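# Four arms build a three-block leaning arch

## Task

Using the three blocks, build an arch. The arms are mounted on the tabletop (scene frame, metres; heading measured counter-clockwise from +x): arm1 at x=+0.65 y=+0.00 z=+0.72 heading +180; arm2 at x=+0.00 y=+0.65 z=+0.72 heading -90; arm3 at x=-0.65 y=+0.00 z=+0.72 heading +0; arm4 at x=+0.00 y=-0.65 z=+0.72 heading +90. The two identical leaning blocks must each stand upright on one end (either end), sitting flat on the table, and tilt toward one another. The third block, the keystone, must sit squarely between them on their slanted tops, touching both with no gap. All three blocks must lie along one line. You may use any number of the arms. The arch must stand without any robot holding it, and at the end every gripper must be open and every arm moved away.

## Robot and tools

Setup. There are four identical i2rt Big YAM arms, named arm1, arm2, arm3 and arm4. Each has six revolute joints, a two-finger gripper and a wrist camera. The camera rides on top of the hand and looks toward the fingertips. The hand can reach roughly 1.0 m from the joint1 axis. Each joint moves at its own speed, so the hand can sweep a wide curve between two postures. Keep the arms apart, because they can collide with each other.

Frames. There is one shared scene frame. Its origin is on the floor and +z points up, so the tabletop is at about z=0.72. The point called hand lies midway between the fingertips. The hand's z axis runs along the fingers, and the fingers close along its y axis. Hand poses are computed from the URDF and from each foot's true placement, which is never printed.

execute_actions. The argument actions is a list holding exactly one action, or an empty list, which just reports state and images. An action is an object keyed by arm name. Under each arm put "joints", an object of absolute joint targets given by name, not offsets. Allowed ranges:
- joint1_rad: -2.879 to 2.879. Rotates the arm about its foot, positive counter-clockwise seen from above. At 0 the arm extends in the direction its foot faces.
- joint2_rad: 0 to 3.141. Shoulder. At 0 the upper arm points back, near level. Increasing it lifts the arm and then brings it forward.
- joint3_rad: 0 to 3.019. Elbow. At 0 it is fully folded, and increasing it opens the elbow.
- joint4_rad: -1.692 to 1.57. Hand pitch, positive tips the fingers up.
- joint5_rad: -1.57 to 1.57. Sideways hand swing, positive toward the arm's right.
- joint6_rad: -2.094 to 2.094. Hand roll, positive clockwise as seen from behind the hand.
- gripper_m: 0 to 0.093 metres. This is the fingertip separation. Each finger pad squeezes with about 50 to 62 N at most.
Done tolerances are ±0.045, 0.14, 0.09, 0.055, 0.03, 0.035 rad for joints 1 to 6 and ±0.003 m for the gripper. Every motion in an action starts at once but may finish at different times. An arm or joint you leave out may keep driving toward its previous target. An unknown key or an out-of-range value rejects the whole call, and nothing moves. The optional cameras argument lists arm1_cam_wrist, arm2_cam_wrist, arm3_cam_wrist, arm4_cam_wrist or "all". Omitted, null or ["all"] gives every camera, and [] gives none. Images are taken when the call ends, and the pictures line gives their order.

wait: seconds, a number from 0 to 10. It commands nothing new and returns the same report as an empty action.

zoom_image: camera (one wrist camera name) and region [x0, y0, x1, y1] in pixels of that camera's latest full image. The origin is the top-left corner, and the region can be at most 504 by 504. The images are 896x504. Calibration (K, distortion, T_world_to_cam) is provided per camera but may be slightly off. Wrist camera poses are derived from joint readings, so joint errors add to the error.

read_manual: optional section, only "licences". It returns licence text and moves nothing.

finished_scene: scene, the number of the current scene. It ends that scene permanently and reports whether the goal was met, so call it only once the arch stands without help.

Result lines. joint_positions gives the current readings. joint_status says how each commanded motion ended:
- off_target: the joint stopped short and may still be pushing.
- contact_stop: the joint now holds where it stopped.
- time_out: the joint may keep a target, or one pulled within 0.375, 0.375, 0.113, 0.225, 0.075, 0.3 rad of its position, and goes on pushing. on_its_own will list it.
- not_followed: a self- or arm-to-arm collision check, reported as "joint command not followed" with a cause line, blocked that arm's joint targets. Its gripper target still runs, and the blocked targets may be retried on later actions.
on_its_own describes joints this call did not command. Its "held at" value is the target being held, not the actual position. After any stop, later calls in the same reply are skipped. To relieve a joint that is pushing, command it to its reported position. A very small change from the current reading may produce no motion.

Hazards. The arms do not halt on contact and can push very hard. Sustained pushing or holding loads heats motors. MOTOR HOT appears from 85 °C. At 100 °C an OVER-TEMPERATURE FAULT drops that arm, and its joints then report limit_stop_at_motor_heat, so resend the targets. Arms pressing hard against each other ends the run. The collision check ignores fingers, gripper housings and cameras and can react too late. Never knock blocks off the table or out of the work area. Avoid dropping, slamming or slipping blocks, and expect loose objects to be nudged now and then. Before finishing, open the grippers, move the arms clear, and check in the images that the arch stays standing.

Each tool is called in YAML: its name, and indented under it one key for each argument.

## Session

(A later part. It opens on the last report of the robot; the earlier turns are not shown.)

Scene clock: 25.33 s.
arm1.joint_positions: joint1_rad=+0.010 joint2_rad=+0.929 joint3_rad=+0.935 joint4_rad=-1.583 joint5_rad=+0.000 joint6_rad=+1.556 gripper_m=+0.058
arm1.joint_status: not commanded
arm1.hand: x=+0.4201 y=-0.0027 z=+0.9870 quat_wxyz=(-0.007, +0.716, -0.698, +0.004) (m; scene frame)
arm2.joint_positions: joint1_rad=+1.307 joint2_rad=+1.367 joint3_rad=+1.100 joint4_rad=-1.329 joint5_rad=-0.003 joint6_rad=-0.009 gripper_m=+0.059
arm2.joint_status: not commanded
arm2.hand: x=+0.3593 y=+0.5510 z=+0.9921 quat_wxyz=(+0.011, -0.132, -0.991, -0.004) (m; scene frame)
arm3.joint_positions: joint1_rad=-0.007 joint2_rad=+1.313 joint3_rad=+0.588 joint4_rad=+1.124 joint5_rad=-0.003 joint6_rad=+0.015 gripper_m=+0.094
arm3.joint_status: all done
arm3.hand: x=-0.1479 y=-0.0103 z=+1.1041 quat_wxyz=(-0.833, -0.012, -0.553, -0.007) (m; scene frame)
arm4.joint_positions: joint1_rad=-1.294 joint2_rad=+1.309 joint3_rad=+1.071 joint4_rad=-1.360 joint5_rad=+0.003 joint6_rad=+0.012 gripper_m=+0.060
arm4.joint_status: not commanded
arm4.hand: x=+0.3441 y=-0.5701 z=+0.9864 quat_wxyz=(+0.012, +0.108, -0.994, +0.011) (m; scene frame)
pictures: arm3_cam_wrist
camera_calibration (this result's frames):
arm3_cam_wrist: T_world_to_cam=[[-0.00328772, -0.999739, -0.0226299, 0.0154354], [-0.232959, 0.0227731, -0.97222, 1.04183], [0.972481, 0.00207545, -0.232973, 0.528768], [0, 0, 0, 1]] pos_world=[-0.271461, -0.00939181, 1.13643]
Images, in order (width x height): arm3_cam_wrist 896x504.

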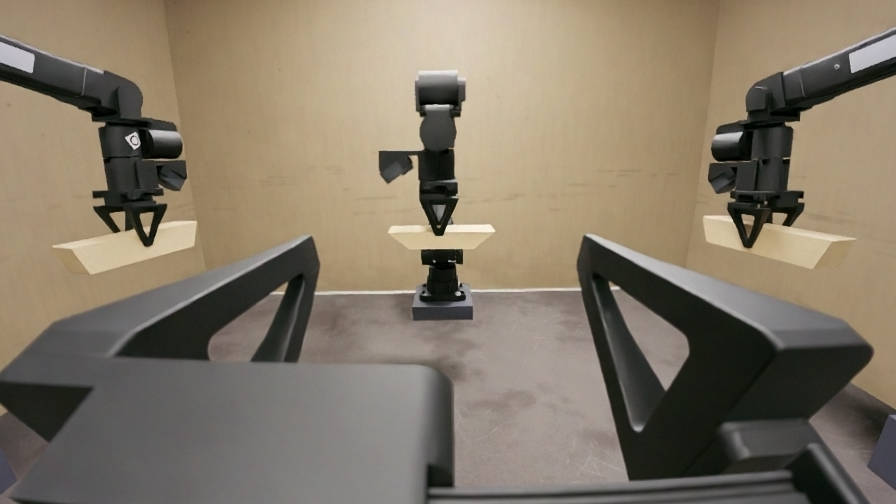

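execute_actions:
  actions:
    - {"arm2":{"joints":{"joint2_rad":1.66,"joint3_rad":0.5,"joint4_rad":0.83,"joint6_rad":0}},"arm4":{"joints":{"joint2_rad":1.61,"joint3_rad":0.535,"joint4_rad":0.745,"joint6_rad":0}},"arm3":{"joints":{"joint2_rad":0.6,"joint3_rad":0.6,"joint4_rad":0.3}}}
  cameras: []

execute_actions:
  actions:
    - {"arm2":{"joints":{"joint1_rad":0}},"arm4":{"joints":{"joint1_rad":0}}}

Scene clock: 33.77 s.
arm1.joint_positions: joint1_rad=+0.010 joint2_rad=+0.929 joint3_rad=+0.935 joint4_rad=-1.583 joint5_rad=+0.000 joint6_rad=+1.556 gripper_m=+0.058
arm1.joint_status: not commanded
arm1.hand: x=+0.4201 y=-0.0027 z=+0.9870 quat_wxyz=(-0.007, +0.716, -0.698, +0.004) (m; scene frame)
arm2.joint_positions: joint1_rad=+1.307 joint2_rad=+1.683 joint3_rad=+0.469 joint4_rad=+0.787 joint5_rad=-0.002 joint6_rad=-0.003 gripper_m=+0.059
arm2.joint_status: all done
arm2.hand: x=+0.4707 y=+0.5198 z=+0.8634 quat_wxyz=(-0.538, -0.113, -0.832, +0.073) (m; scene frame)
arm3.joint_positions: joint1_rad=-0.007 joint2_rad=+0.598 joint3_rad=+0.588 joint4_rad=+0.316 joint5_rad=-0.003 joint6_rad=+0.015 gripper_m=+0.094
arm3.joint_status: all done
arm3.hand: x=-0.2878 y=-0.0107 z=+1.2182 quat_wxyz=(-0.806, -0.012, -0.591, -0.008) (m; scene frame)
arm4.joint_positions: joint1_rad=-1.294 joint2_rad=+1.624 joint3_rad=+0.502 joint4_rad=+0.703 joint5_rad=+0.000 joint6_rad=+0.008 gripper_m=+0.060
arm4.joint_status: all done
arm4.hand: x=+0.4870 y=-0.5383 z=+0.8694 quat_wxyz=(-0.542, +0.096, -0.833, -0.058) (m; scene frame)
pictures: none
No camera images: the call's "cameras" was empty. Leave "cameras" out to get every camera's image.

Scene clock: 35.50 s.
arm1.joint_positions: joint1_rad=+0.010 joint2_rad=+0.929 joint3_rad=+0.935 joint4_rad=-1.583 joint5_rad=+0.000 joint6_rad=+1.556 gripper_m=+0.058
arm1.joint_status: not commanded
arm1.hand: x=+0.4201 y=-0.0027 z=+0.9870 quat_wxyz=(-0.007, +0.716, -0.698, +0.004) (m; scene frame)
arm2.joint_positions: joint1_rad=-0.005 joint2_rad=+1.683 joint3_rad=+0.469 joint4_rad=+0.790 joint5_rad=+0.004 joint6_rad=-0.003 gripper_m=+0.059
arm2.joint_status: all done
arm2.hand: x=-0.0083 y=+0.1626 z=+0.8619 quat_wxyz=(-0.380, -0.599, -0.589, +0.387) (m; scene frame)
arm3.joint_positions: joint1_rad=-0.007 joint2_rad=+0.598 joint3_rad=+0.588 joint4_rad=+0.316 joint5_rad=-0.003 joint6_rad=+0.015 gripper_m=+0.094
arm3.joint_status: not commanded
arm3.hand: x=-0.2878 y=-0.0107 z=+1.2182 quat_wxyz=(-0.806, -0.012, -0.591, -0.008) (m; scene frame)
arm4.joint_positions: joint1_rad=-0.004 joint2_rad=+1.624 joint3_rad=+0.502 joint4_rad=+0.707 joint5_rad=-0.002 joint6_rad=+0.008 gripper_m=+0.060
arm4.joint_status: all done
arm4.hand: x=+0.0258 y=-0.1513 z=+0.8620 quat_wxyz=(-0.391, +0.579, -0.611, -0.372) (m; scene frame)
pictures: arm1_cam_wrist, arm2_cam_wrist, arm3_cam_wrist, arm4_cam_wrist
camera_calibration (this result's frames):
arm1_cam_wrist: T_world_to_cam=[[0.999604, 0.0228697, 0.0163977, -0.434065], [0.00902347, -0.81242, 0.583003, -0.577086], [0.0266549, -0.582624, -0.812305, 0.912792], [0, 0, 0, 1]] pos_world=[0.41477, 0.072905, 1.08503]
arm2_cam_wrist: T_world_to_cam=[[-0.999951, 0.00921079, 0.00355611, -0.00937475], [0.00634259, 0.875274, -0.483587, 0.275638], [-0.00756678, -0.48354, -0.875289, 0.958169], [0, 0, 0, 1]] pos_world=[-0.0038723, 0.222141, 0.972004]
arm3_cam_wrist: T_world_to_cam=[[-0.00397693, -0.999724, -0.0231712, 0.0175714], [-0.322332, 0.0232162, -0.946342, 1.06292], [0.946618, 0.00370528, -0.322335, 0.792846], [0, 0, 0, 1]] pos_world=[-0.40784, -0.010048, 1.26185]
arm4_cam_wrist: T_world_to_cam=[[0.998733, -0.0502975, 0.00127289, -0.0356669], [-0.0434423, -0.874823, -0.482491, 0.28867], [0.0253816, 0.481825, -0.8759, 0.955449], [0, 0, 0, 1]] pos_world=[0.0239114, -0.209618, 0.976204]
Images, in order (width x height): arm1_cam_wrist 896x504, arm2_cam_wrist 896x504, arm3_cam_wrist 896x504, arm4_cam_wrist 896x504.

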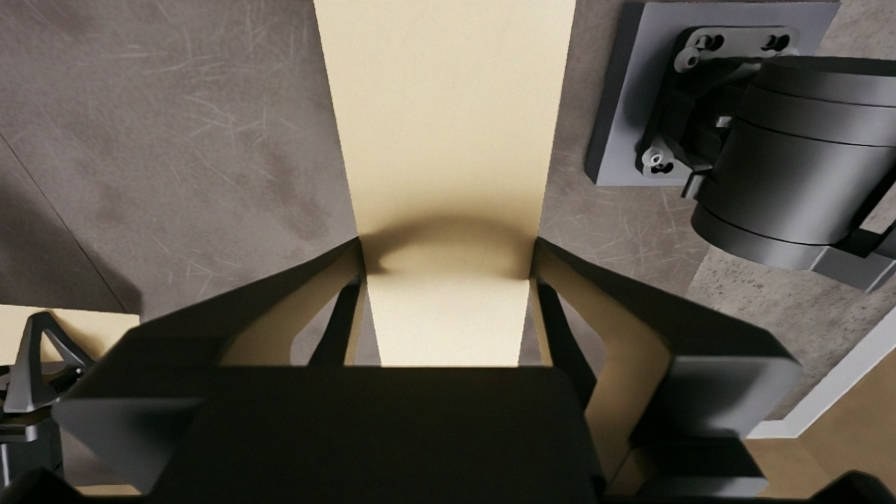

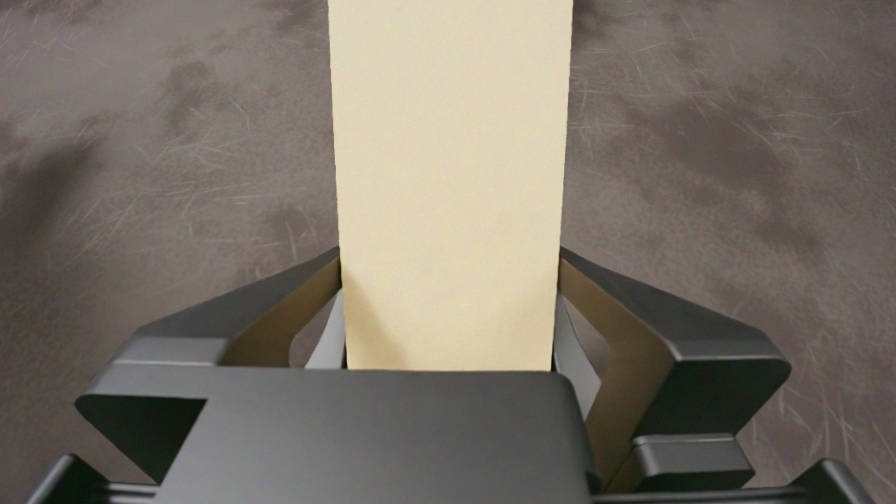

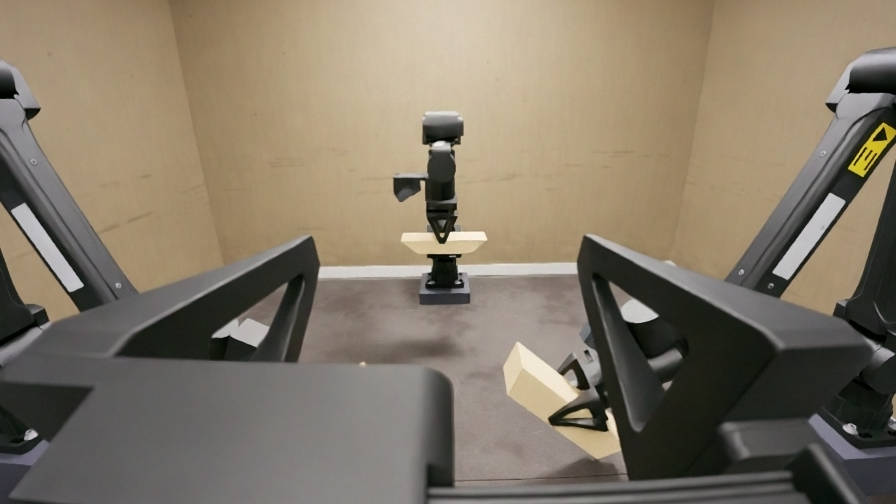

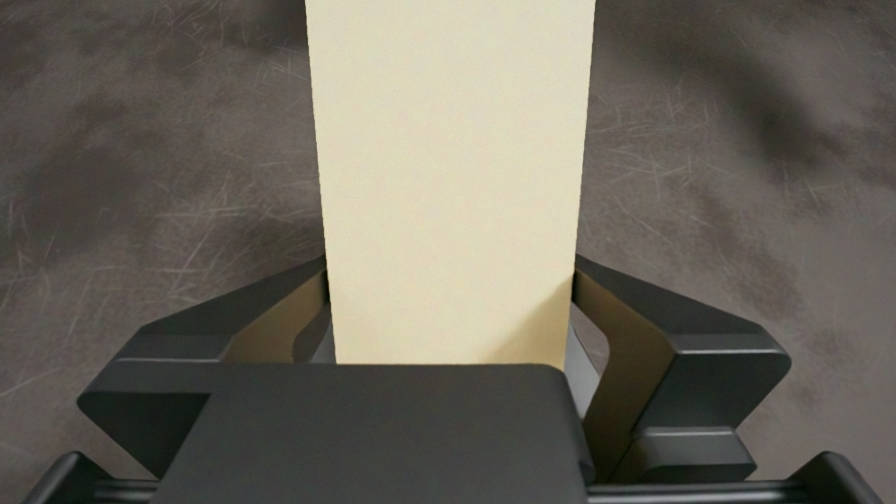

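execute_actions:
  actions:
    - {"arm2":{"joints":{"joint1_rad":0.012,"joint2_rad":1.84,"joint3_rad":0.6,"joint4_rad":0.95}},"arm4":{"joints":{"joint1_rad":0.046,"joint2_rad":1.75,"joint3_rad":0.61,"joint4_rad":0.85}},"arm3":{"joints":{"joint2_rad":1.0,"joint3_rad":0.45,"joint4_rad":0.8}}}
  cameras: ["arm3_cam_wrist"]

Scene clock: 38.83 s.
arm1.joint_positions: joint1_rad=+0.010 joint2_rad=+0.929 joint3_rad=+0.935 joint4_rad=-1.583 joint5_rad=+0.000 joint6_rad=+1.556 gripper_m=+0.058
arm1.joint_status: not commanded
arm1.hand: x=+0.4201 y=-0.0027 z=+0.9870 quat_wxyz=(-0.007, +0.716, -0.698, +0.004) (m; scene frame)
arm2.joint_positions: joint1_rad=+0.006 joint2_rad=+1.867 joint3_rad=+0.566 joint4_rad=+0.907 joint5_rad=+0.004 joint6_rad=-0.003 gripper_m=+0.059
arm2.joint_status: all done
arm2.hand: x=-0.0029 y=+0.1256 z=+0.8318 quat_wxyz=(-0.391, -0.590, -0.587, +0.393) (m; scene frame)
arm3.joint_positions: joint1_rad=-0.007 joint2_rad=+0.999 joint3_rad=+0.439 joint4_rad=+0.772 joint5_rad=-0.003 joint6_rad=+0.015 gripper_m=+0.094
arm3.joint_status: all done
arm3.hand: x=-0.2137 y=-0.0093 z=+1.0825 quat_wxyz=(-0.778, -0.013, -0.628, -0.008) (m; scene frame)
arm4.joint_positions: joint1_rad=+0.038 joint2_rad=+1.770 joint3_rad=+0.569 joint4_rad=+0.808 joint5_rad=+0.000 joint6_rad=+0.008 gripper_m=+0.060
arm4.joint_status: all done
arm4.hand: x=+0.0058 y=-0.1229 z=+0.8378 quat_wxyz=(-0.390, +0.586, -0.595, -0.386) (m; scene frame)
pictures: arm3_cam_wrist
camera_calibration (this result's frames):
arm3_cam_wrist: T_world_to_cam=[[-0.00471659, -0.999709, -0.0236479, 0.0164834], [-0.409262, 0.0235067, -0.912114, 0.902726], [0.912405, 0.00537612, -0.409254, 0.765743], [0, 0, 0, 1]] pos_world=[-0.329138, -0.00885827, 1.13716]
Images, in order (width x height): arm3_cam_wrist 896x504.

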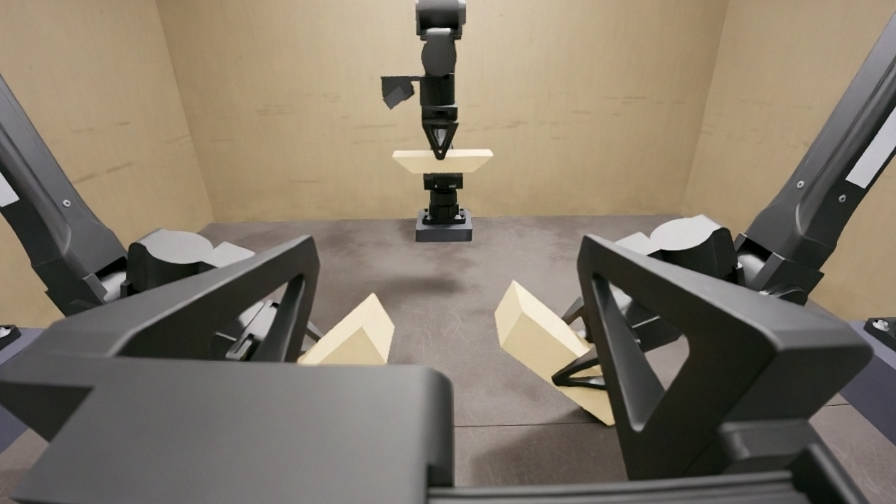

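zoom_image:
  camera: "arm3_cam_wrist"
  region: [280, 250, 680, 450]

Region (280, 250, 680, 450) of arm3_cam_wrist's 896x504 image, scaled by 1.260, with more detail than that image has.

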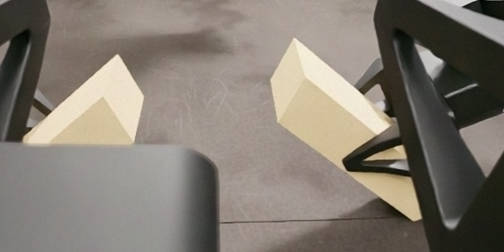

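execute_actions:
  actions:
    - {"arm2":{"joints":{"joint2_rad":1.36,"joint3_rad":1.127,"joint4_rad":-1.339}},"arm4":{"joints":{"joint2_rad":1.27,"joint3_rad":1.07,"joint4_rad":-1.37}},"arm3":{"joints":{"joint2_rad":0.8,"joint3_rad":0.3,"joint4_rad":1.1}}}
  cameras: ["arm3_cam_wrist"]

Scene clock: 45.47 s.
arm1.joint_positions: joint1_rad=+0.010 joint2_rad=+0.929 joint3_rad=+0.935 joint4_rad=-1.583 joint5_rad=+0.000 joint6_rad=+1.556 gripper_m=+0.058
arm1.joint_status: not commanded
arm1.hand: x=+0.4201 y=-0.0027 z=+0.9870 quat_wxyz=(-0.007, +0.716, -0.698, +0.004) (m; scene frame)
arm2.joint_positions: joint1_rad=+0.006 joint2_rad=+1.394 joint3_rad=+1.091 joint4_rad=-1.327 joint5_rad=+0.002 joint6_rad=-0.003 gripper_m=+0.059
arm2.joint_status: all done
arm2.hand: x=-0.0027 y=+0.2798 z=+0.9780 quat_wxyz=(+0.020, -0.707, -0.707, -0.022) (m; scene frame)
arm3.joint_positions: joint1_rad=-0.007 joint2_rad=+0.795 joint3_rad=+0.295 joint4_rad=+1.075 joint5_rad=-0.003 joint6_rad=+0.015 gripper_m=+0.094
arm3.joint_status: all done
arm3.hand: x=-0.3048 y=-0.0095 z=+1.1470 quat_wxyz=(-0.878, -0.012, -0.478, -0.007) (m; scene frame)
arm4.joint_positions: joint1_rad=+0.038 joint2_rad=+1.305 joint3_rad=+1.043 joint4_rad=-1.359 joint5_rad=+0.000 joint6_rad=+0.008 gripper_m=+0.060
arm4.joint_status: all done
arm4.hand: x=+0.0032 y=-0.3052 z=+0.9718 quat_wxyz=(+0.021, +0.700, -0.713, +0.025) (m; scene frame)
pictures: arm3_cam_wrist
camera_calibration (this result's frames):
arm3_cam_wrist: T_world_to_cam=[[-0.00213328, -0.999768, -0.0214401, 0.0156945], [-0.058856, 0.0215285, -0.998034, 1.12962], [0.998264, -0.000867203, -0.0588883, 0.499545], [0, 0, 0, 1]] pos_world=[-0.432159, -0.00819493, 1.15715]
Images, in order (width x height): arm3_cam_wrist 896x504.

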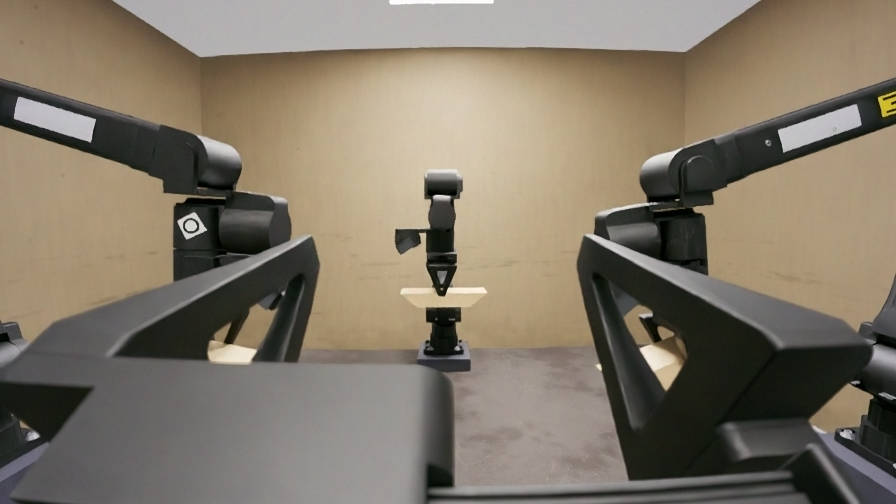

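execute_actions:
  actions:
    - {"arm3":{"joints":{"joint2_rad":0.5,"joint3_rad":0.35,"joint4_rad":-0.1}}}
  cameras: ["arm3_cam_wrist","arm2_cam_wrist"]

Scene clock: 47.90 s.
arm1.joint_positions: joint1_rad=+0.010 joint2_rad=+0.929 joint3_rad=+0.935 joint4_rad=-1.583 joint5_rad=+0.000 joint6_rad=+1.556 gripper_m=+0.058
arm1.joint_status: not commanded
arm1.hand: x=+0.4201 y=-0.0027 z=+0.9870 quat_wxyz=(-0.007, +0.716, -0.698, +0.004) (m; scene frame)
arm2.joint_positions: joint1_rad=+0.006 joint2_rad=+1.394 joint3_rad=+1.091 joint4_rad=-1.327 joint5_rad=+0.002 joint6_rad=-0.003 gripper_m=+0.059
arm2.joint_status: not commanded
arm2.hand: x=-0.0027 y=+0.2798 z=+0.9780 quat_wxyz=(+0.020, -0.707, -0.707, -0.022) (m; scene frame)
arm3.joint_positions: joint1_rad=-0.007 joint2_rad=+0.495 joint3_rad=+0.303 joint4_rad=-0.084 joint5_rad=-0.003 joint6_rad=+0.015 gripper_m=+0.094
arm3.joint_status: all done
arm3.hand: x=-0.3194 y=-0.0067 z=+0.9781 quat_wxyz=(-0.603, -0.014, -0.798, -0.009) (m; scene frame)
arm4.joint_positions: joint1_rad=+0.038 joint2_rad=+1.305 joint3_rad=+1.043 joint4_rad=-1.359 joint5_rad=+0.000 joint6_rad=+0.008 gripper_m=+0.060
arm4.joint_status: not commanded
arm4.hand: x=+0.0032 y=-0.3052 z=+0.9718 quat_wxyz=(+0.021, +0.700, -0.713, +0.025) (m; scene frame)
pictures: arm2_cam_wrist, arm3_cam_wrist
camera_calibration (this result's frames):
arm2_cam_wrist: T_world_to_cam=[[-0.999954, -0.00520205, -0.00810581, 0.0102222], [-0.0092046, 0.763923, 0.645242, -0.843691], [0.00283562, 0.645287, -0.763935, 0.691783], [0, 0, 0, 1]] pos_world=[0.000494277, 0.198169, 1.07295]
arm3_cam_wrist: T_world_to_cam=[[-0.0090945, -0.999648, -0.0249135, 0.015973], [-0.789649, 0.022465, -0.613147, 0.350293], [0.613491, 0.0140966, -0.789576, 1.09608], [0, 0, 0, 1]] pos_world=[-0.395679, -0.00735291, 1.08061]
Images, in order (width x height): arm2_cam_wrist 896x504, arm3_cam_wrist 896x504.

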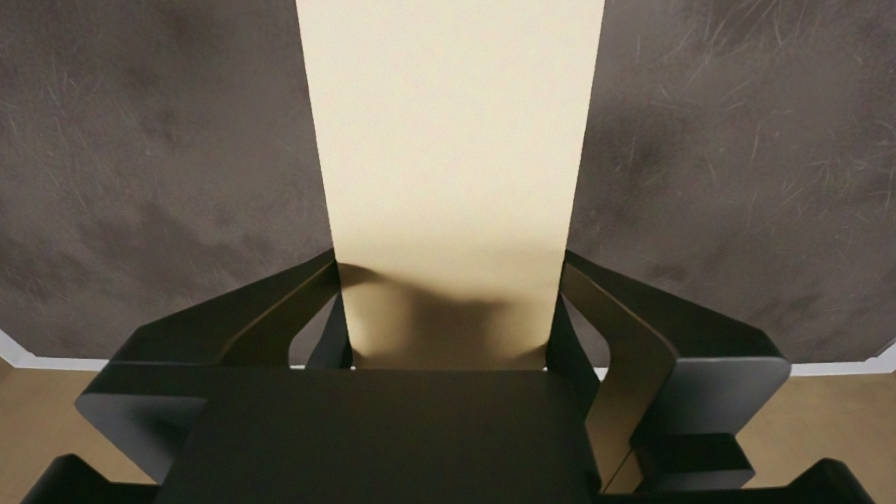

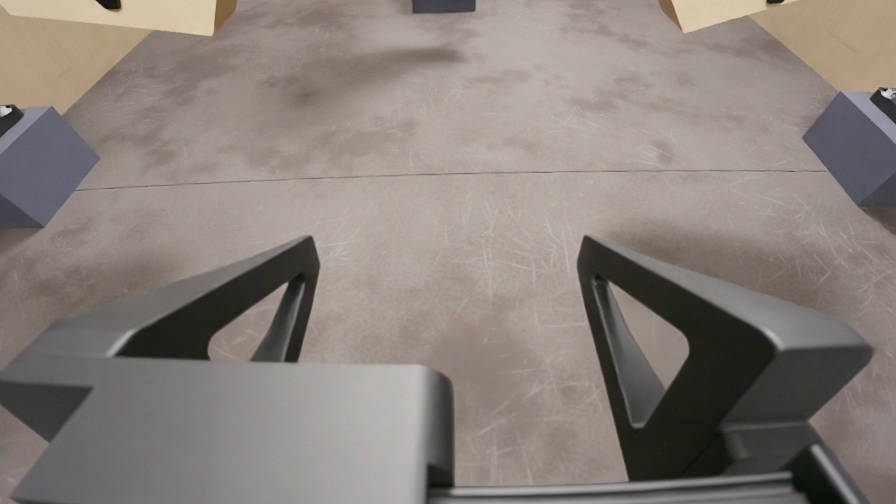

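execute_actions:
  actions:
    - {"arm2":{"joints":{"joint2_rad":1.72,"joint3_rad":0.785,"joint4_rad":-0.615}},"arm4":{"joints":{"joint2_rad":1.63,"joint3_rad":0.72,"joint4_rad":-0.64}},"arm3":{"joints":{"joint2_rad":0.5,"joint3_rad":0.6,"joint4_rad":-0.35}}}

Scene clock: 50.60 s.
arm1.joint_positions: joint1_rad=+0.010 joint2_rad=+0.929 joint3_rad=+0.935 joint4_rad=-1.583 joint5_rad=+0.000 joint6_rad=+1.556 gripper_m=+0.058
arm1.joint_status: not commanded
arm1.hand: x=+0.4201 y=-0.0027 z=+0.9870 quat_wxyz=(-0.007, +0.716, -0.698, +0.004) (m; scene frame)
arm2.joint_positions: joint1_rad=+0.006 joint2_rad=+1.744 joint3_rad=+0.754 joint4_rad=-0.641 joint5_rad=+0.002 joint6_rad=-0.003 gripper_m=+0.059
arm2.joint_status: all done
arm2.hand: x=-0.0015 y=+0.3033 z=+0.7489 quat_wxyz=(+0.021, -0.707, -0.707, -0.022) (m; scene frame)
arm3.joint_positions: joint1_rad=-0.007 joint2_rad=+0.495 joint3_rad=+0.561 joint4_rad=-0.334 joint5_rad=-0.003 joint6_rad=+0.015 gripper_m=+0.094
arm3.joint_status: all done
arm3.hand: x=-0.3125 y=-0.0083 z=+1.0779 quat_wxyz=(-0.606, -0.014, -0.796, -0.009) (m; scene frame)
arm4.joint_positions: joint1_rad=+0.038 joint2_rad=+1.647 joint3_rad=+0.697 joint4_rad=-0.647 joint5_rad=+0.000 joint6_rad=+0.008 gripper_m=+0.060
arm4.joint_status: all done
arm4.hand: x=+0.0043 y=-0.3187 z=+0.7493 quat_wxyz=(+0.012, +0.700, -0.713, +0.016) (m; scene frame)
pictures: arm1_cam_wrist, arm2_cam_wrist, arm3_cam_wrist, arm4_cam_wrist
camera_calibration (this result's frames):
arm1_cam_wrist: T_world_to_cam=[[0.999604, 0.0228697, 0.0163977, -0.434065], [0.00902347, -0.81242, 0.583003, -0.577086], [0.0266549, -0.582624, -0.812305, 0.912792], [0, 0, 0, 1]] pos_world=[0.41477, 0.072905, 1.08503]
arm2_cam_wrist: T_world_to_cam=[[-0.999952, -0.00557896, -0.00811586, 0.00976638], [-0.009502, 0.763181, 0.646115, -0.714219], [0.00258922, 0.646161, -0.763197, 0.500827], [0, 0, 0, 1]] pos_world=[0.00168264, 0.221518, 0.843777]
arm3_cam_wrist: T_world_to_cam=[[-0.0090227, -0.999649, -0.0249105, 0.0169294], [-0.784947, 0.0225137, -0.619154, 0.424916], [0.619498, 0.013967, -0.784874, 1.16746], [0, 0, 0, 1]] pos_world=[-0.389551, -0.00894895, 1.17982]
arm4_cam_wrist: T_world_to_cam=[[0.9999, -0.0133399, 0.0047072, -0.0132908], [-0.0133412, -0.778628, 0.627344, -0.714249], [-0.00470356, -0.627344, -0.778728, 0.51181], [0, 0, 0, 1]] pos_world=[0.00616781, -0.235231, 0.846703]
Images, in order (width x height): arm1_cam_wrist 896x504, arm2_cam_wrist 896x504, arm3_cam_wrist 896x504, arm4_cam_wrist 896x504.

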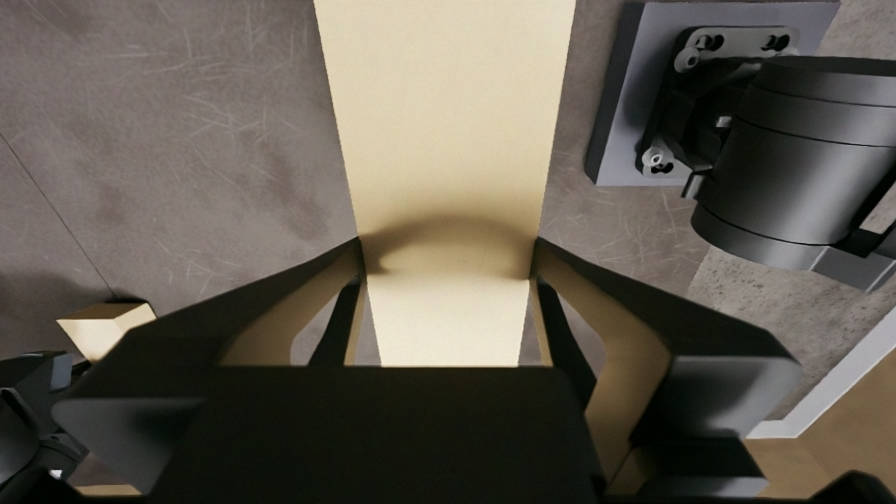

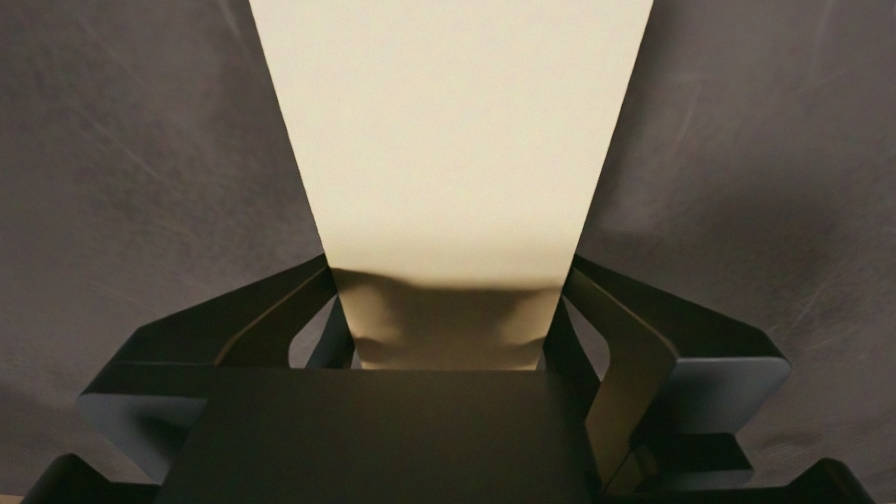

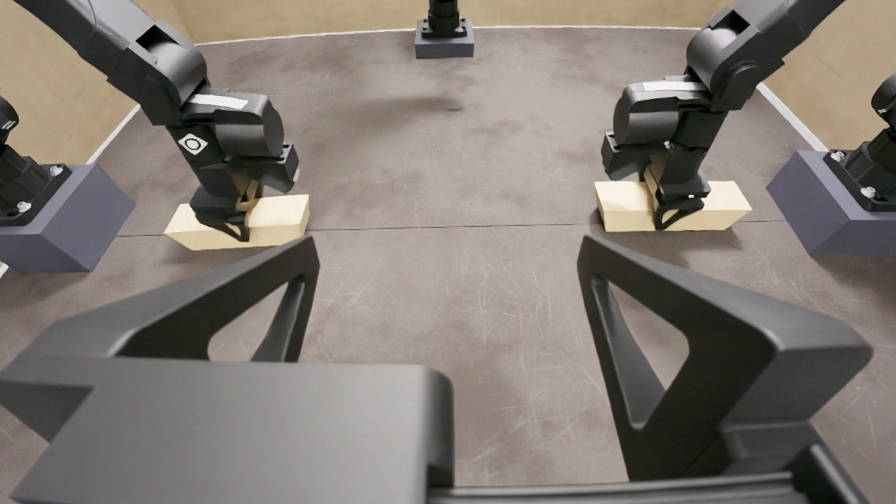

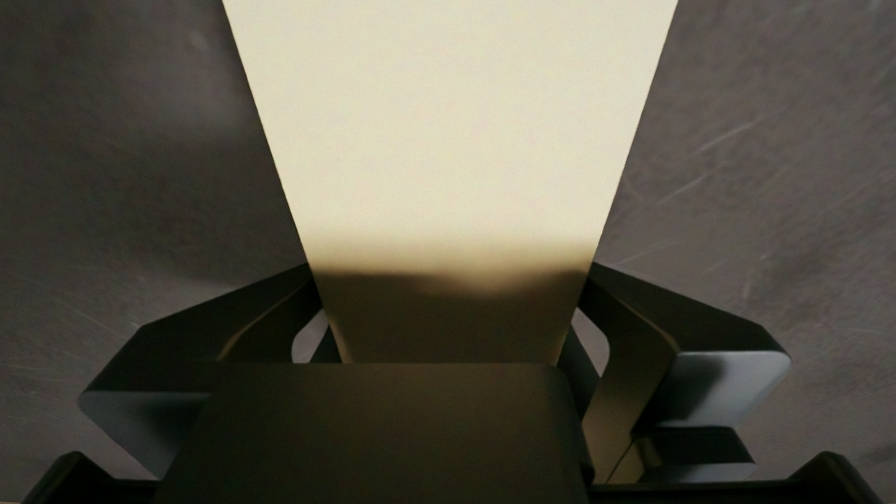

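execute_actions:
  actions:
    - {"arm2":{"joints":{"gripper_m":0.085}},"arm4":{"joints":{"gripper_m":0.085}}}
  cameras: []

execute_actions:
  actions:
    - {"arm2":{"joints":{"joint3_rad":0.86,"joint4_rad":-0.7}},"arm4":{"joints":{"joint3_rad":0.795,"joint4_rad":-0.72}}}
  cameras: ["arm3_cam_wrist"]

Scene clock: 53.80 s.
arm1.joint_positions: joint1_rad=+0.010 joint2_rad=+0.929 joint3_rad=+0.935 joint4_rad=-1.583 joint5_rad=+0.000 joint6_rad=+1.556 gripper_m=+0.058
arm1.joint_status: not commanded
arm1.hand: x=+0.4201 y=-0.0027 z=+0.9870 quat_wxyz=(-0.007, +0.716, -0.698, +0.004) (m; scene frame)
arm2.joint_positions: joint1_rad=+0.006 joint2_rad=+1.732 joint3_rad=+0.754 joint4_rad=-0.625 joint5_rad=+0.002 joint6_rad=-0.003 gripper_m=+0.085
arm2.joint_status: all done
arm2.hand: x=-0.0015 y=+0.2969 z=+0.7527 quat_wxyz=(+0.011, -0.707, -0.707, -0.012) (m; scene frame)
arm3.joint_positions: joint1_rad=-0.007 joint2_rad=+0.495 joint3_rad=+0.561 joint4_rad=-0.334 joint5_rad=-0.003 joint6_rad=+0.015 gripper_m=+0.094
arm3.joint_status: not commanded
arm3.hand: x=-0.3125 y=-0.0083 z=+1.0779 quat_wxyz=(-0.606, -0.014, -0.796, -0.009) (m; scene frame)
arm4.joint_positions: joint1_rad=+0.038 joint2_rad=+1.647 joint3_rad=+0.697 joint4_rad=-0.647 joint5_rad=+0.000 joint6_rad=+0.008 gripper_m=+0.085
arm4.joint_status: all done
arm4.hand: x=+0.0043 y=-0.3187 z=+0.7493 quat_wxyz=(+0.012, +0.700, -0.713, +0.016) (m; scene frame)
pictures: none
No camera images: the call's "cameras" was empty. Leave "cameras" out to get every camera's image.

Scene clock: 54.63 s.
arm1.joint_positions: joint1_rad=+0.010 joint2_rad=+0.929 joint3_rad=+0.935 joint4_rad=-1.583 joint5_rad=+0.000 joint6_rad=+1.556 gripper_m=+0.058
arm1.joint_status: not commanded
arm1.hand: x=+0.4201 y=-0.0027 z=+0.9870 quat_wxyz=(-0.007, +0.716, -0.698, +0.004) (m; scene frame)
arm2.joint_positions: joint1_rad=+0.006 joint2_rad=+1.730 joint3_rad=+0.833 joint4_rad=-0.691 joint5_rad=+0.002 joint6_rad=-0.003 gripper_m=+0.085
arm2.joint_status: all done
arm2.hand: x=-0.0017 y=+0.2688 z=+0.7714 quat_wxyz=(+0.005, -0.707, -0.707, -0.007) (m; scene frame)
arm3.joint_positions: joint1_rad=-0.007 joint2_rad=+0.495 joint3_rad=+0.561 joint4_rad=-0.334 joint5_rad=-0.003 joint6_rad=+0.015 gripper_m=+0.094
arm3.joint_status: not commanded
arm3.hand: x=-0.3125 y=-0.0083 z=+1.0779 quat_wxyz=(-0.606, -0.014, -0.796, -0.009) (m; scene frame)
arm4.joint_positions: joint1_rad=+0.038 joint2_rad=+1.647 joint3_rad=+0.767 joint4_rad=-0.711 joint5_rad=+0.000 joint6_rad=+0.008 gripper_m=+0.085
arm4.joint_status: all done
arm4.hand: x=+0.0045 y=-0.2957 z=+0.7654 quat_wxyz=(+0.010, +0.701, -0.713, +0.014) (m; scene frame)
pictures: arm3_cam_wrist
camera_calibration (this result's frames):
arm3_cam_wrist: T_world_to_cam=[[-0.0090227, -0.999649, -0.0249105, 0.0169294], [-0.784947, 0.0225137, -0.619154, 0.424916], [0.619498, 0.013967, -0.784874, 1.16746], [0, 0, 0, 1]] pos_world=[-0.389551, -0.00894895, 1.17982]
Images, in order (width x height): arm3_cam_wrist 896x504.

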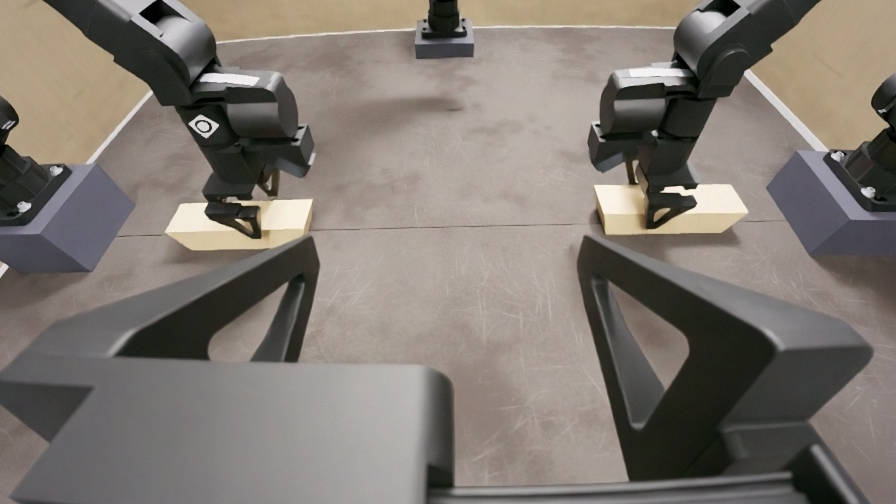

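execute_actions:
  actions:
    - {"arm2":{"joints":{"gripper_m":0.02}},"arm4":{"joints":{"gripper_m":0.02}}}
  cameras: []

execute_actions:
  actions:
    - {"arm2":{"joints":{"joint2_rad":1.36,"joint3_rad":1.0,"joint4_rad":-1.2}},"arm4":{"joints":{"joint2_rad":1.27,"joint3_rad":0.95,"joint4_rad":-1.25}}}
  cameras: ["arm3_cam_wrist"]

Scene clock: 56.40 s.
arm1.joint_positions: joint1_rad=+0.010 joint2_rad=+0.929 joint3_rad=+0.935 joint4_rad=-1.583 joint5_rad=+0.000 joint6_rad=+1.556 gripper_m=+0.058
arm1.joint_status: not commanded
arm1.hand: x=+0.4201 y=-0.0027 z=+0.9870 quat_wxyz=(-0.007, +0.716, -0.698, +0.004) (m; scene frame)
arm2.joint_positions: joint1_rad=+0.006 joint2_rad=+1.730 joint3_rad=+0.833 joint4_rad=-0.692 joint5_rad=+0.001 joint6_rad=-0.003 gripper_m=+0.057
arm2.joint_status: gripper_m off_target (ended at +0.057, target +0.020)
arm2.hand: x=-0.0015 y=+0.2689 z=+0.7714 quat_wxyz=(+0.005, -0.707, -0.707, -0.008) (m; scene frame)
arm3.joint_positions: joint1_rad=-0.007 joint2_rad=+0.495 joint3_rad=+0.561 joint4_rad=-0.334 joint5_rad=-0.003 joint6_rad=+0.015 gripper_m=+0.094
arm3.joint_status: not commanded
arm3.hand: x=-0.3125 y=-0.0083 z=+1.0779 quat_wxyz=(-0.606, -0.014, -0.796, -0.009) (m; scene frame)
arm4.joint_positions: joint1_rad=+0.038 joint2_rad=+1.647 joint3_rad=+0.767 joint4_rad=-0.712 joint5_rad=+0.000 joint6_rad=+0.007 gripper_m=+0.060
arm4.joint_status: gripper_m off_target (ended at +0.060, target +0.020)
arm4.hand: x=+0.0044 y=-0.2958 z=+0.7654 quat_wxyz=(+0.011, +0.701, -0.713, +0.014) (m; scene frame)
pictures: none
No camera images: the call's "cameras" was empty. Leave "cameras" out to get every camera's image.

Scene clock: 57.70 s.
arm1.joint_positions: joint1_rad=+0.010 joint2_rad=+0.929 joint3_rad=+0.935 joint4_rad=-1.583 joint5_rad=+0.000 joint6_rad=+1.556 gripper_m=+0.058
arm1.joint_status: not commanded
arm1.hand: x=+0.4201 y=-0.0027 z=+0.9870 quat_wxyz=(-0.007, +0.716, -0.698, +0.004) (m; scene frame)
arm2.joint_positions: joint1_rad=+0.006 joint2_rad=+1.369 joint3_rad=+0.963 joint4_rad=-1.189 joint5_rad=+0.001 joint6_rad=-0.003 gripper_m=+0.057
arm2.joint_status: all done
arm2.hand: x=-0.0021 y=+0.2943 z=+0.9406 quat_wxyz=(+0.007, -0.707, -0.707, -0.010) (m; scene frame)
arm3.joint_positions: joint1_rad=-0.007 joint2_rad=+0.495 joint3_rad=+0.561 joint4_rad=-0.334 joint5_rad=-0.003 joint6_rad=+0.015 gripper_m=+0.094
arm3.joint_status: not commanded
arm3.hand: x=-0.3125 y=-0.0083 z=+1.0779 quat_wxyz=(-0.606, -0.014, -0.796, -0.009) (m; scene frame)
arm4.joint_positions: joint1_rad=+0.038 joint2_rad=+1.271 joint3_rad=+0.917 joint4_rad=-1.237 joint5_rad=+0.000 joint6_rad=+0.007 gripper_m=+0.060
arm4.joint_status: all done
arm4.hand: x=+0.0032 y=-0.3218 z=+0.9373 quat_wxyz=(+0.010, +0.701, -0.713, +0.014) (m; scene frame)
pictures: arm3_cam_wrist
camera_calibration (this result's frames):
arm3_cam_wrist: T_world_to_cam=[[-0.0090227, -0.999649, -0.0249105, 0.0169294], [-0.784947, 0.0225137, -0.619154, 0.424916], [0.619498, 0.013967, -0.784874, 1.16746], [0, 0, 0, 1]] pos_world=[-0.389551, -0.00894895, 1.17982]
Images, in order (width x height): arm3_cam_wrist 896x504.

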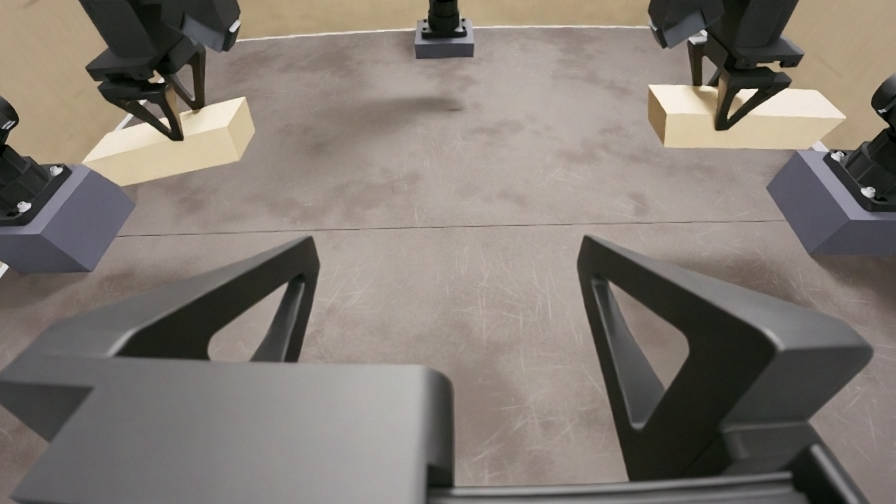

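execute_actions:
  actions:
    - {"arm2":{"joints":{"joint4_rad":-0.4}},"arm4":{"joints":{"joint4_rad":-0.45}}}
  cameras: []

execute_actions:
  actions:
    - {"arm2":{"joints":{"joint2_rad":1.333,"joint3_rad":0.46,"joint4_rad":0.57}},"arm4":{"joints":{"joint2_rad":1.267,"joint3_rad":0.48,"joint4_rad":0.49}}}
  cameras: ["arm3_cam_wrist","arm2_cam_wrist"]

Scene clock: 60.27 s.
arm1.joint_positions: joint1_rad=+0.010 joint2_rad=+0.929 joint3_rad=+0.935 joint4_rad=-1.583 joint5_rad=+0.000 joint6_rad=+1.556 gripper_m=+0.058
arm1.joint_status: not commanded
arm1.hand: x=+0.4201 y=-0.0027 z=+0.9870 quat_wxyz=(-0.007, +0.716, -0.698, +0.004) (m; scene frame)
arm2.joint_positions: joint1_rad=+0.006 joint2_rad=+1.371 joint3_rad=+0.963 joint4_rad=-0.432 joint5_rad=+0.001 joint6_rad=-0.003 gripper_m=+0.057
arm2.joint_status: all done
arm2.hand: x=-0.0029 y=+0.1238 z=+1.0024 quat_wxyz=(-0.253, -0.661, -0.660, +0.252) (m; scene frame)
arm3.joint_positions: joint1_rad=-0.007 joint2_rad=+0.495 joint3_rad=+0.561 joint4_rad=-0.334 joint5_rad=-0.003 joint6_rad=+0.015 gripper_m=+0.094
arm3.joint_status: not commanded
arm3.hand: x=-0.3125 y=-0.0083 z=+1.0779 quat_wxyz=(-0.606, -0.014, -0.796, -0.009) (m; scene frame)
arm4.joint_positions: joint1_rad=+0.038 joint2_rad=+1.275 joint3_rad=+0.917 joint4_rad=-0.481 joint5_rad=+0.000 joint6_rad=+0.007 gripper_m=+0.060
arm4.joint_status: all done
arm4.hand: x=+0.0047 y=-0.1506 z=+0.9959 quat_wxyz=(-0.250, +0.657, -0.667, -0.246) (m; scene frame)
pictures: none
No camera images: the call's "cameras" was empty. Leave "cameras" out to get every camera's image.

Scene clock: 61.73 s.
arm1.joint_positions: joint1_rad=+0.010 joint2_rad=+0.929 joint3_rad=+0.935 joint4_rad=-1.583 joint5_rad=+0.000 joint6_rad=+1.556 gripper_m=+0.058
arm1.joint_status: not commanded
arm1.hand: x=+0.4201 y=-0.0027 z=+0.9870 quat_wxyz=(-0.007, +0.716, -0.698, +0.004) (m; scene frame)
arm2.joint_positions: joint1_rad=+0.006 joint2_rad=+1.360 joint3_rad=+0.433 joint4_rad=+0.524 joint5_rad=+0.001 joint6_rad=-0.003 gripper_m=+0.057
arm2.joint_status: all done
arm2.hand: x=-0.0024 y=+0.1874 z=+0.9346 quat_wxyz=(-0.389, -0.591, -0.589, +0.390) (m; scene frame)
arm3.joint_positions: joint1_rad=-0.007 joint2_rad=+0.495 joint3_rad=+0.561 joint4_rad=-0.334 joint5_rad=-0.003 joint6_rad=+0.015 gripper_m=+0.094
arm3.joint_status: not commanded
arm3.hand: x=-0.3125 y=-0.0083 z=+1.0779 quat_wxyz=(-0.606, -0.014, -0.796, -0.009) (m; scene frame)
arm4.joint_positions: joint1_rad=+0.038 joint2_rad=+1.288 joint3_rad=+0.457 joint4_rad=+0.448 joint5_rad=+0.000 joint6_rad=+0.007 gripper_m=+0.060
arm4.joint_status: all done
arm4.hand: x=+0.0046 y=-0.1831 z=+0.9395 quat_wxyz=(-0.393, +0.585, -0.593, -0.389) (m; scene frame)
pictures: arm2_cam_wrist, arm3_cam_wrist
camera_calibration (this result's frames):
arm2_cam_wrist: T_world_to_cam=[[-0.999988, -0.00458245, 0.001748, 0.000310593], [-0.00484139, 0.865291, -0.501247, 0.30742], [0.000784414, -0.50125, -0.865302, 1.02788], [0, 0, 0, 1]] pos_world=[0.000992647, 0.249218, 1.04352]
arm3_cam_wrist: T_world_to_cam=[[-0.0090227, -0.999649, -0.0249105, 0.0169294], [-0.784947, 0.0225137, -0.619154, 0.424916], [0.619498, 0.013967, -0.784874, 1.16746], [0, 0, 0, 1]] pos_world=[-0.389551, -0.00894895, 1.17982]
Images, in order (width x height): arm2_cam_wrist 896x504, arm3_cam_wrist 896x504.

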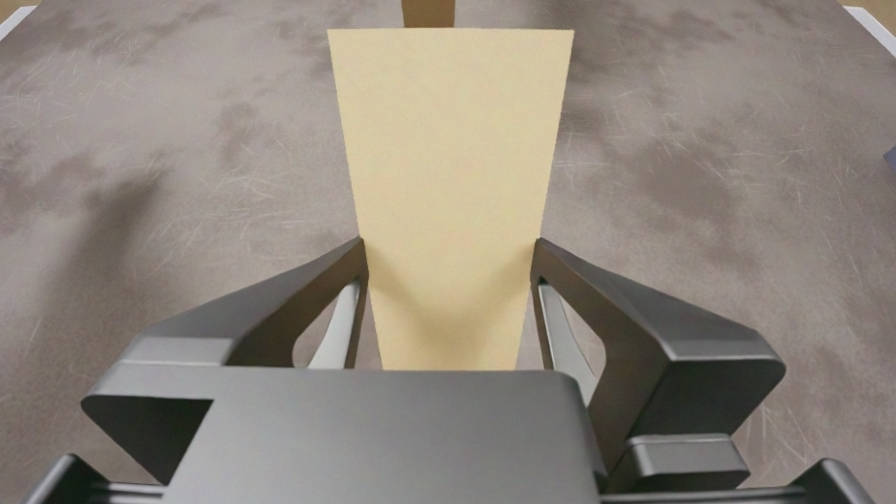

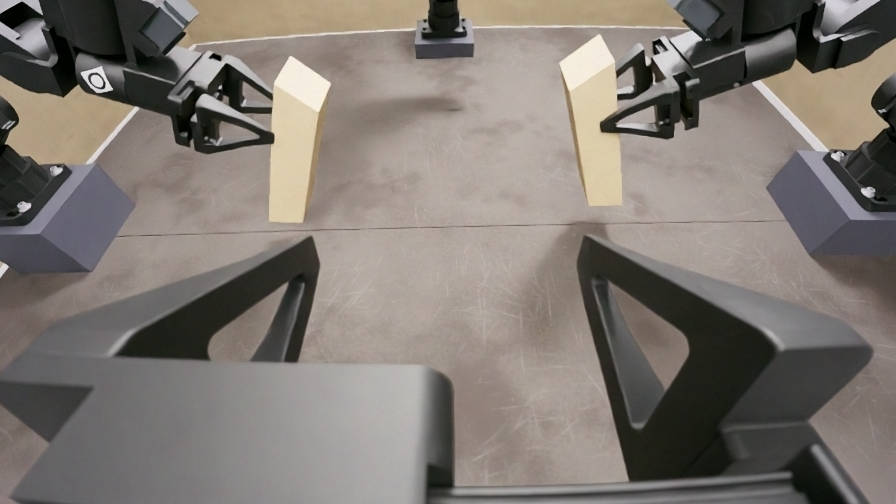

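execute_actions:
  actions:
    - {"arm2":{"joints":{"joint2_rad":1.645,"joint3_rad":0.64,"joint4_rad":0.72}},"arm4":{"joints":{"joint2_rad":1.57,"joint3_rad":0.655,"joint4_rad":0.63}}}
  cameras: ["arm3_cam_wrist"]

Scene clock: 64.10 s.
arm1.joint_positions: joint1_rad=+0.010 joint2_rad=+0.929 joint3_rad=+0.935 joint4_rad=-1.583 joint5_rad=+0.000 joint6_rad=+1.556 gripper_m=+0.058
arm1.joint_status: not commanded
arm1.hand: x=+0.4201 y=-0.0027 z=+0.9870 quat_wxyz=(-0.007, +0.716, -0.698, +0.004) (m; scene frame)
arm2.joint_positions: joint1_rad=+0.006 joint2_rad=+1.676 joint3_rad=+0.598 joint4_rad=+0.683 joint5_rad=+0.001 joint6_rad=-0.003 gripper_m=+0.057
arm2.joint_status: all done
arm2.hand: x=-0.0024 y=+0.1150 z=+0.8904 quat_wxyz=(-0.392, -0.590, -0.588, +0.392) (m; scene frame)
arm3.joint_positions: joint1_rad=-0.007 joint2_rad=+0.495 joint3_rad=+0.561 joint4_rad=-0.334 joint5_rad=-0.003 joint6_rad=+0.015 gripper_m=+0.094
arm3.joint_status: not commanded
arm3.hand: x=-0.3125 y=-0.0083 z=+1.0779 quat_wxyz=(-0.606, -0.014, -0.796, -0.009) (m; scene frame)
arm4.joint_positions: joint1_rad=+0.038 joint2_rad=+1.594 joint3_rad=+0.609 joint4_rad=+0.594 joint5_rad=+0.000 joint6_rad=+0.007 gripper_m=+0.060
arm4.joint_status: all done
arm4.hand: x=+0.0056 y=-0.1136 z=+0.8949 quat_wxyz=(-0.391, +0.586, -0.595, -0.387) (m; scene frame)
pictures: arm3_cam_wrist
camera_calibration (this result's frames):
arm3_cam_wrist: T_world_to_cam=[[-0.0090227, -0.999649, -0.0249105, 0.0169294], [-0.784947, 0.0225137, -0.619154, 0.424916], [0.619498, 0.013967, -0.784874, 1.16746], [0, 0, 0, 1]] pos_world=[-0.389551, -0.00894895, 1.17982]
Images, in order (width x height): arm3_cam_wrist 896x504.

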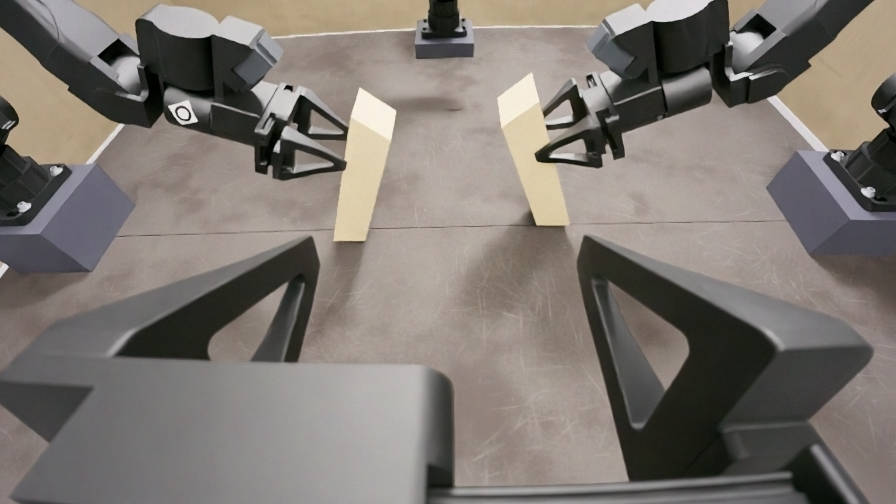

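zoom_image:
  camera: "arm3_cam_wrist"
  region: [300, 60, 620, 260]

Region (300, 60, 620, 260) of arm3_cam_wrist's 896x504 image, scaled by 1.575, with more detail than that image has; it fills the top 315 rows of this view, and the rest is white.

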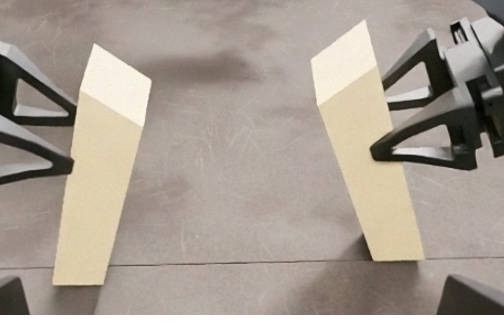

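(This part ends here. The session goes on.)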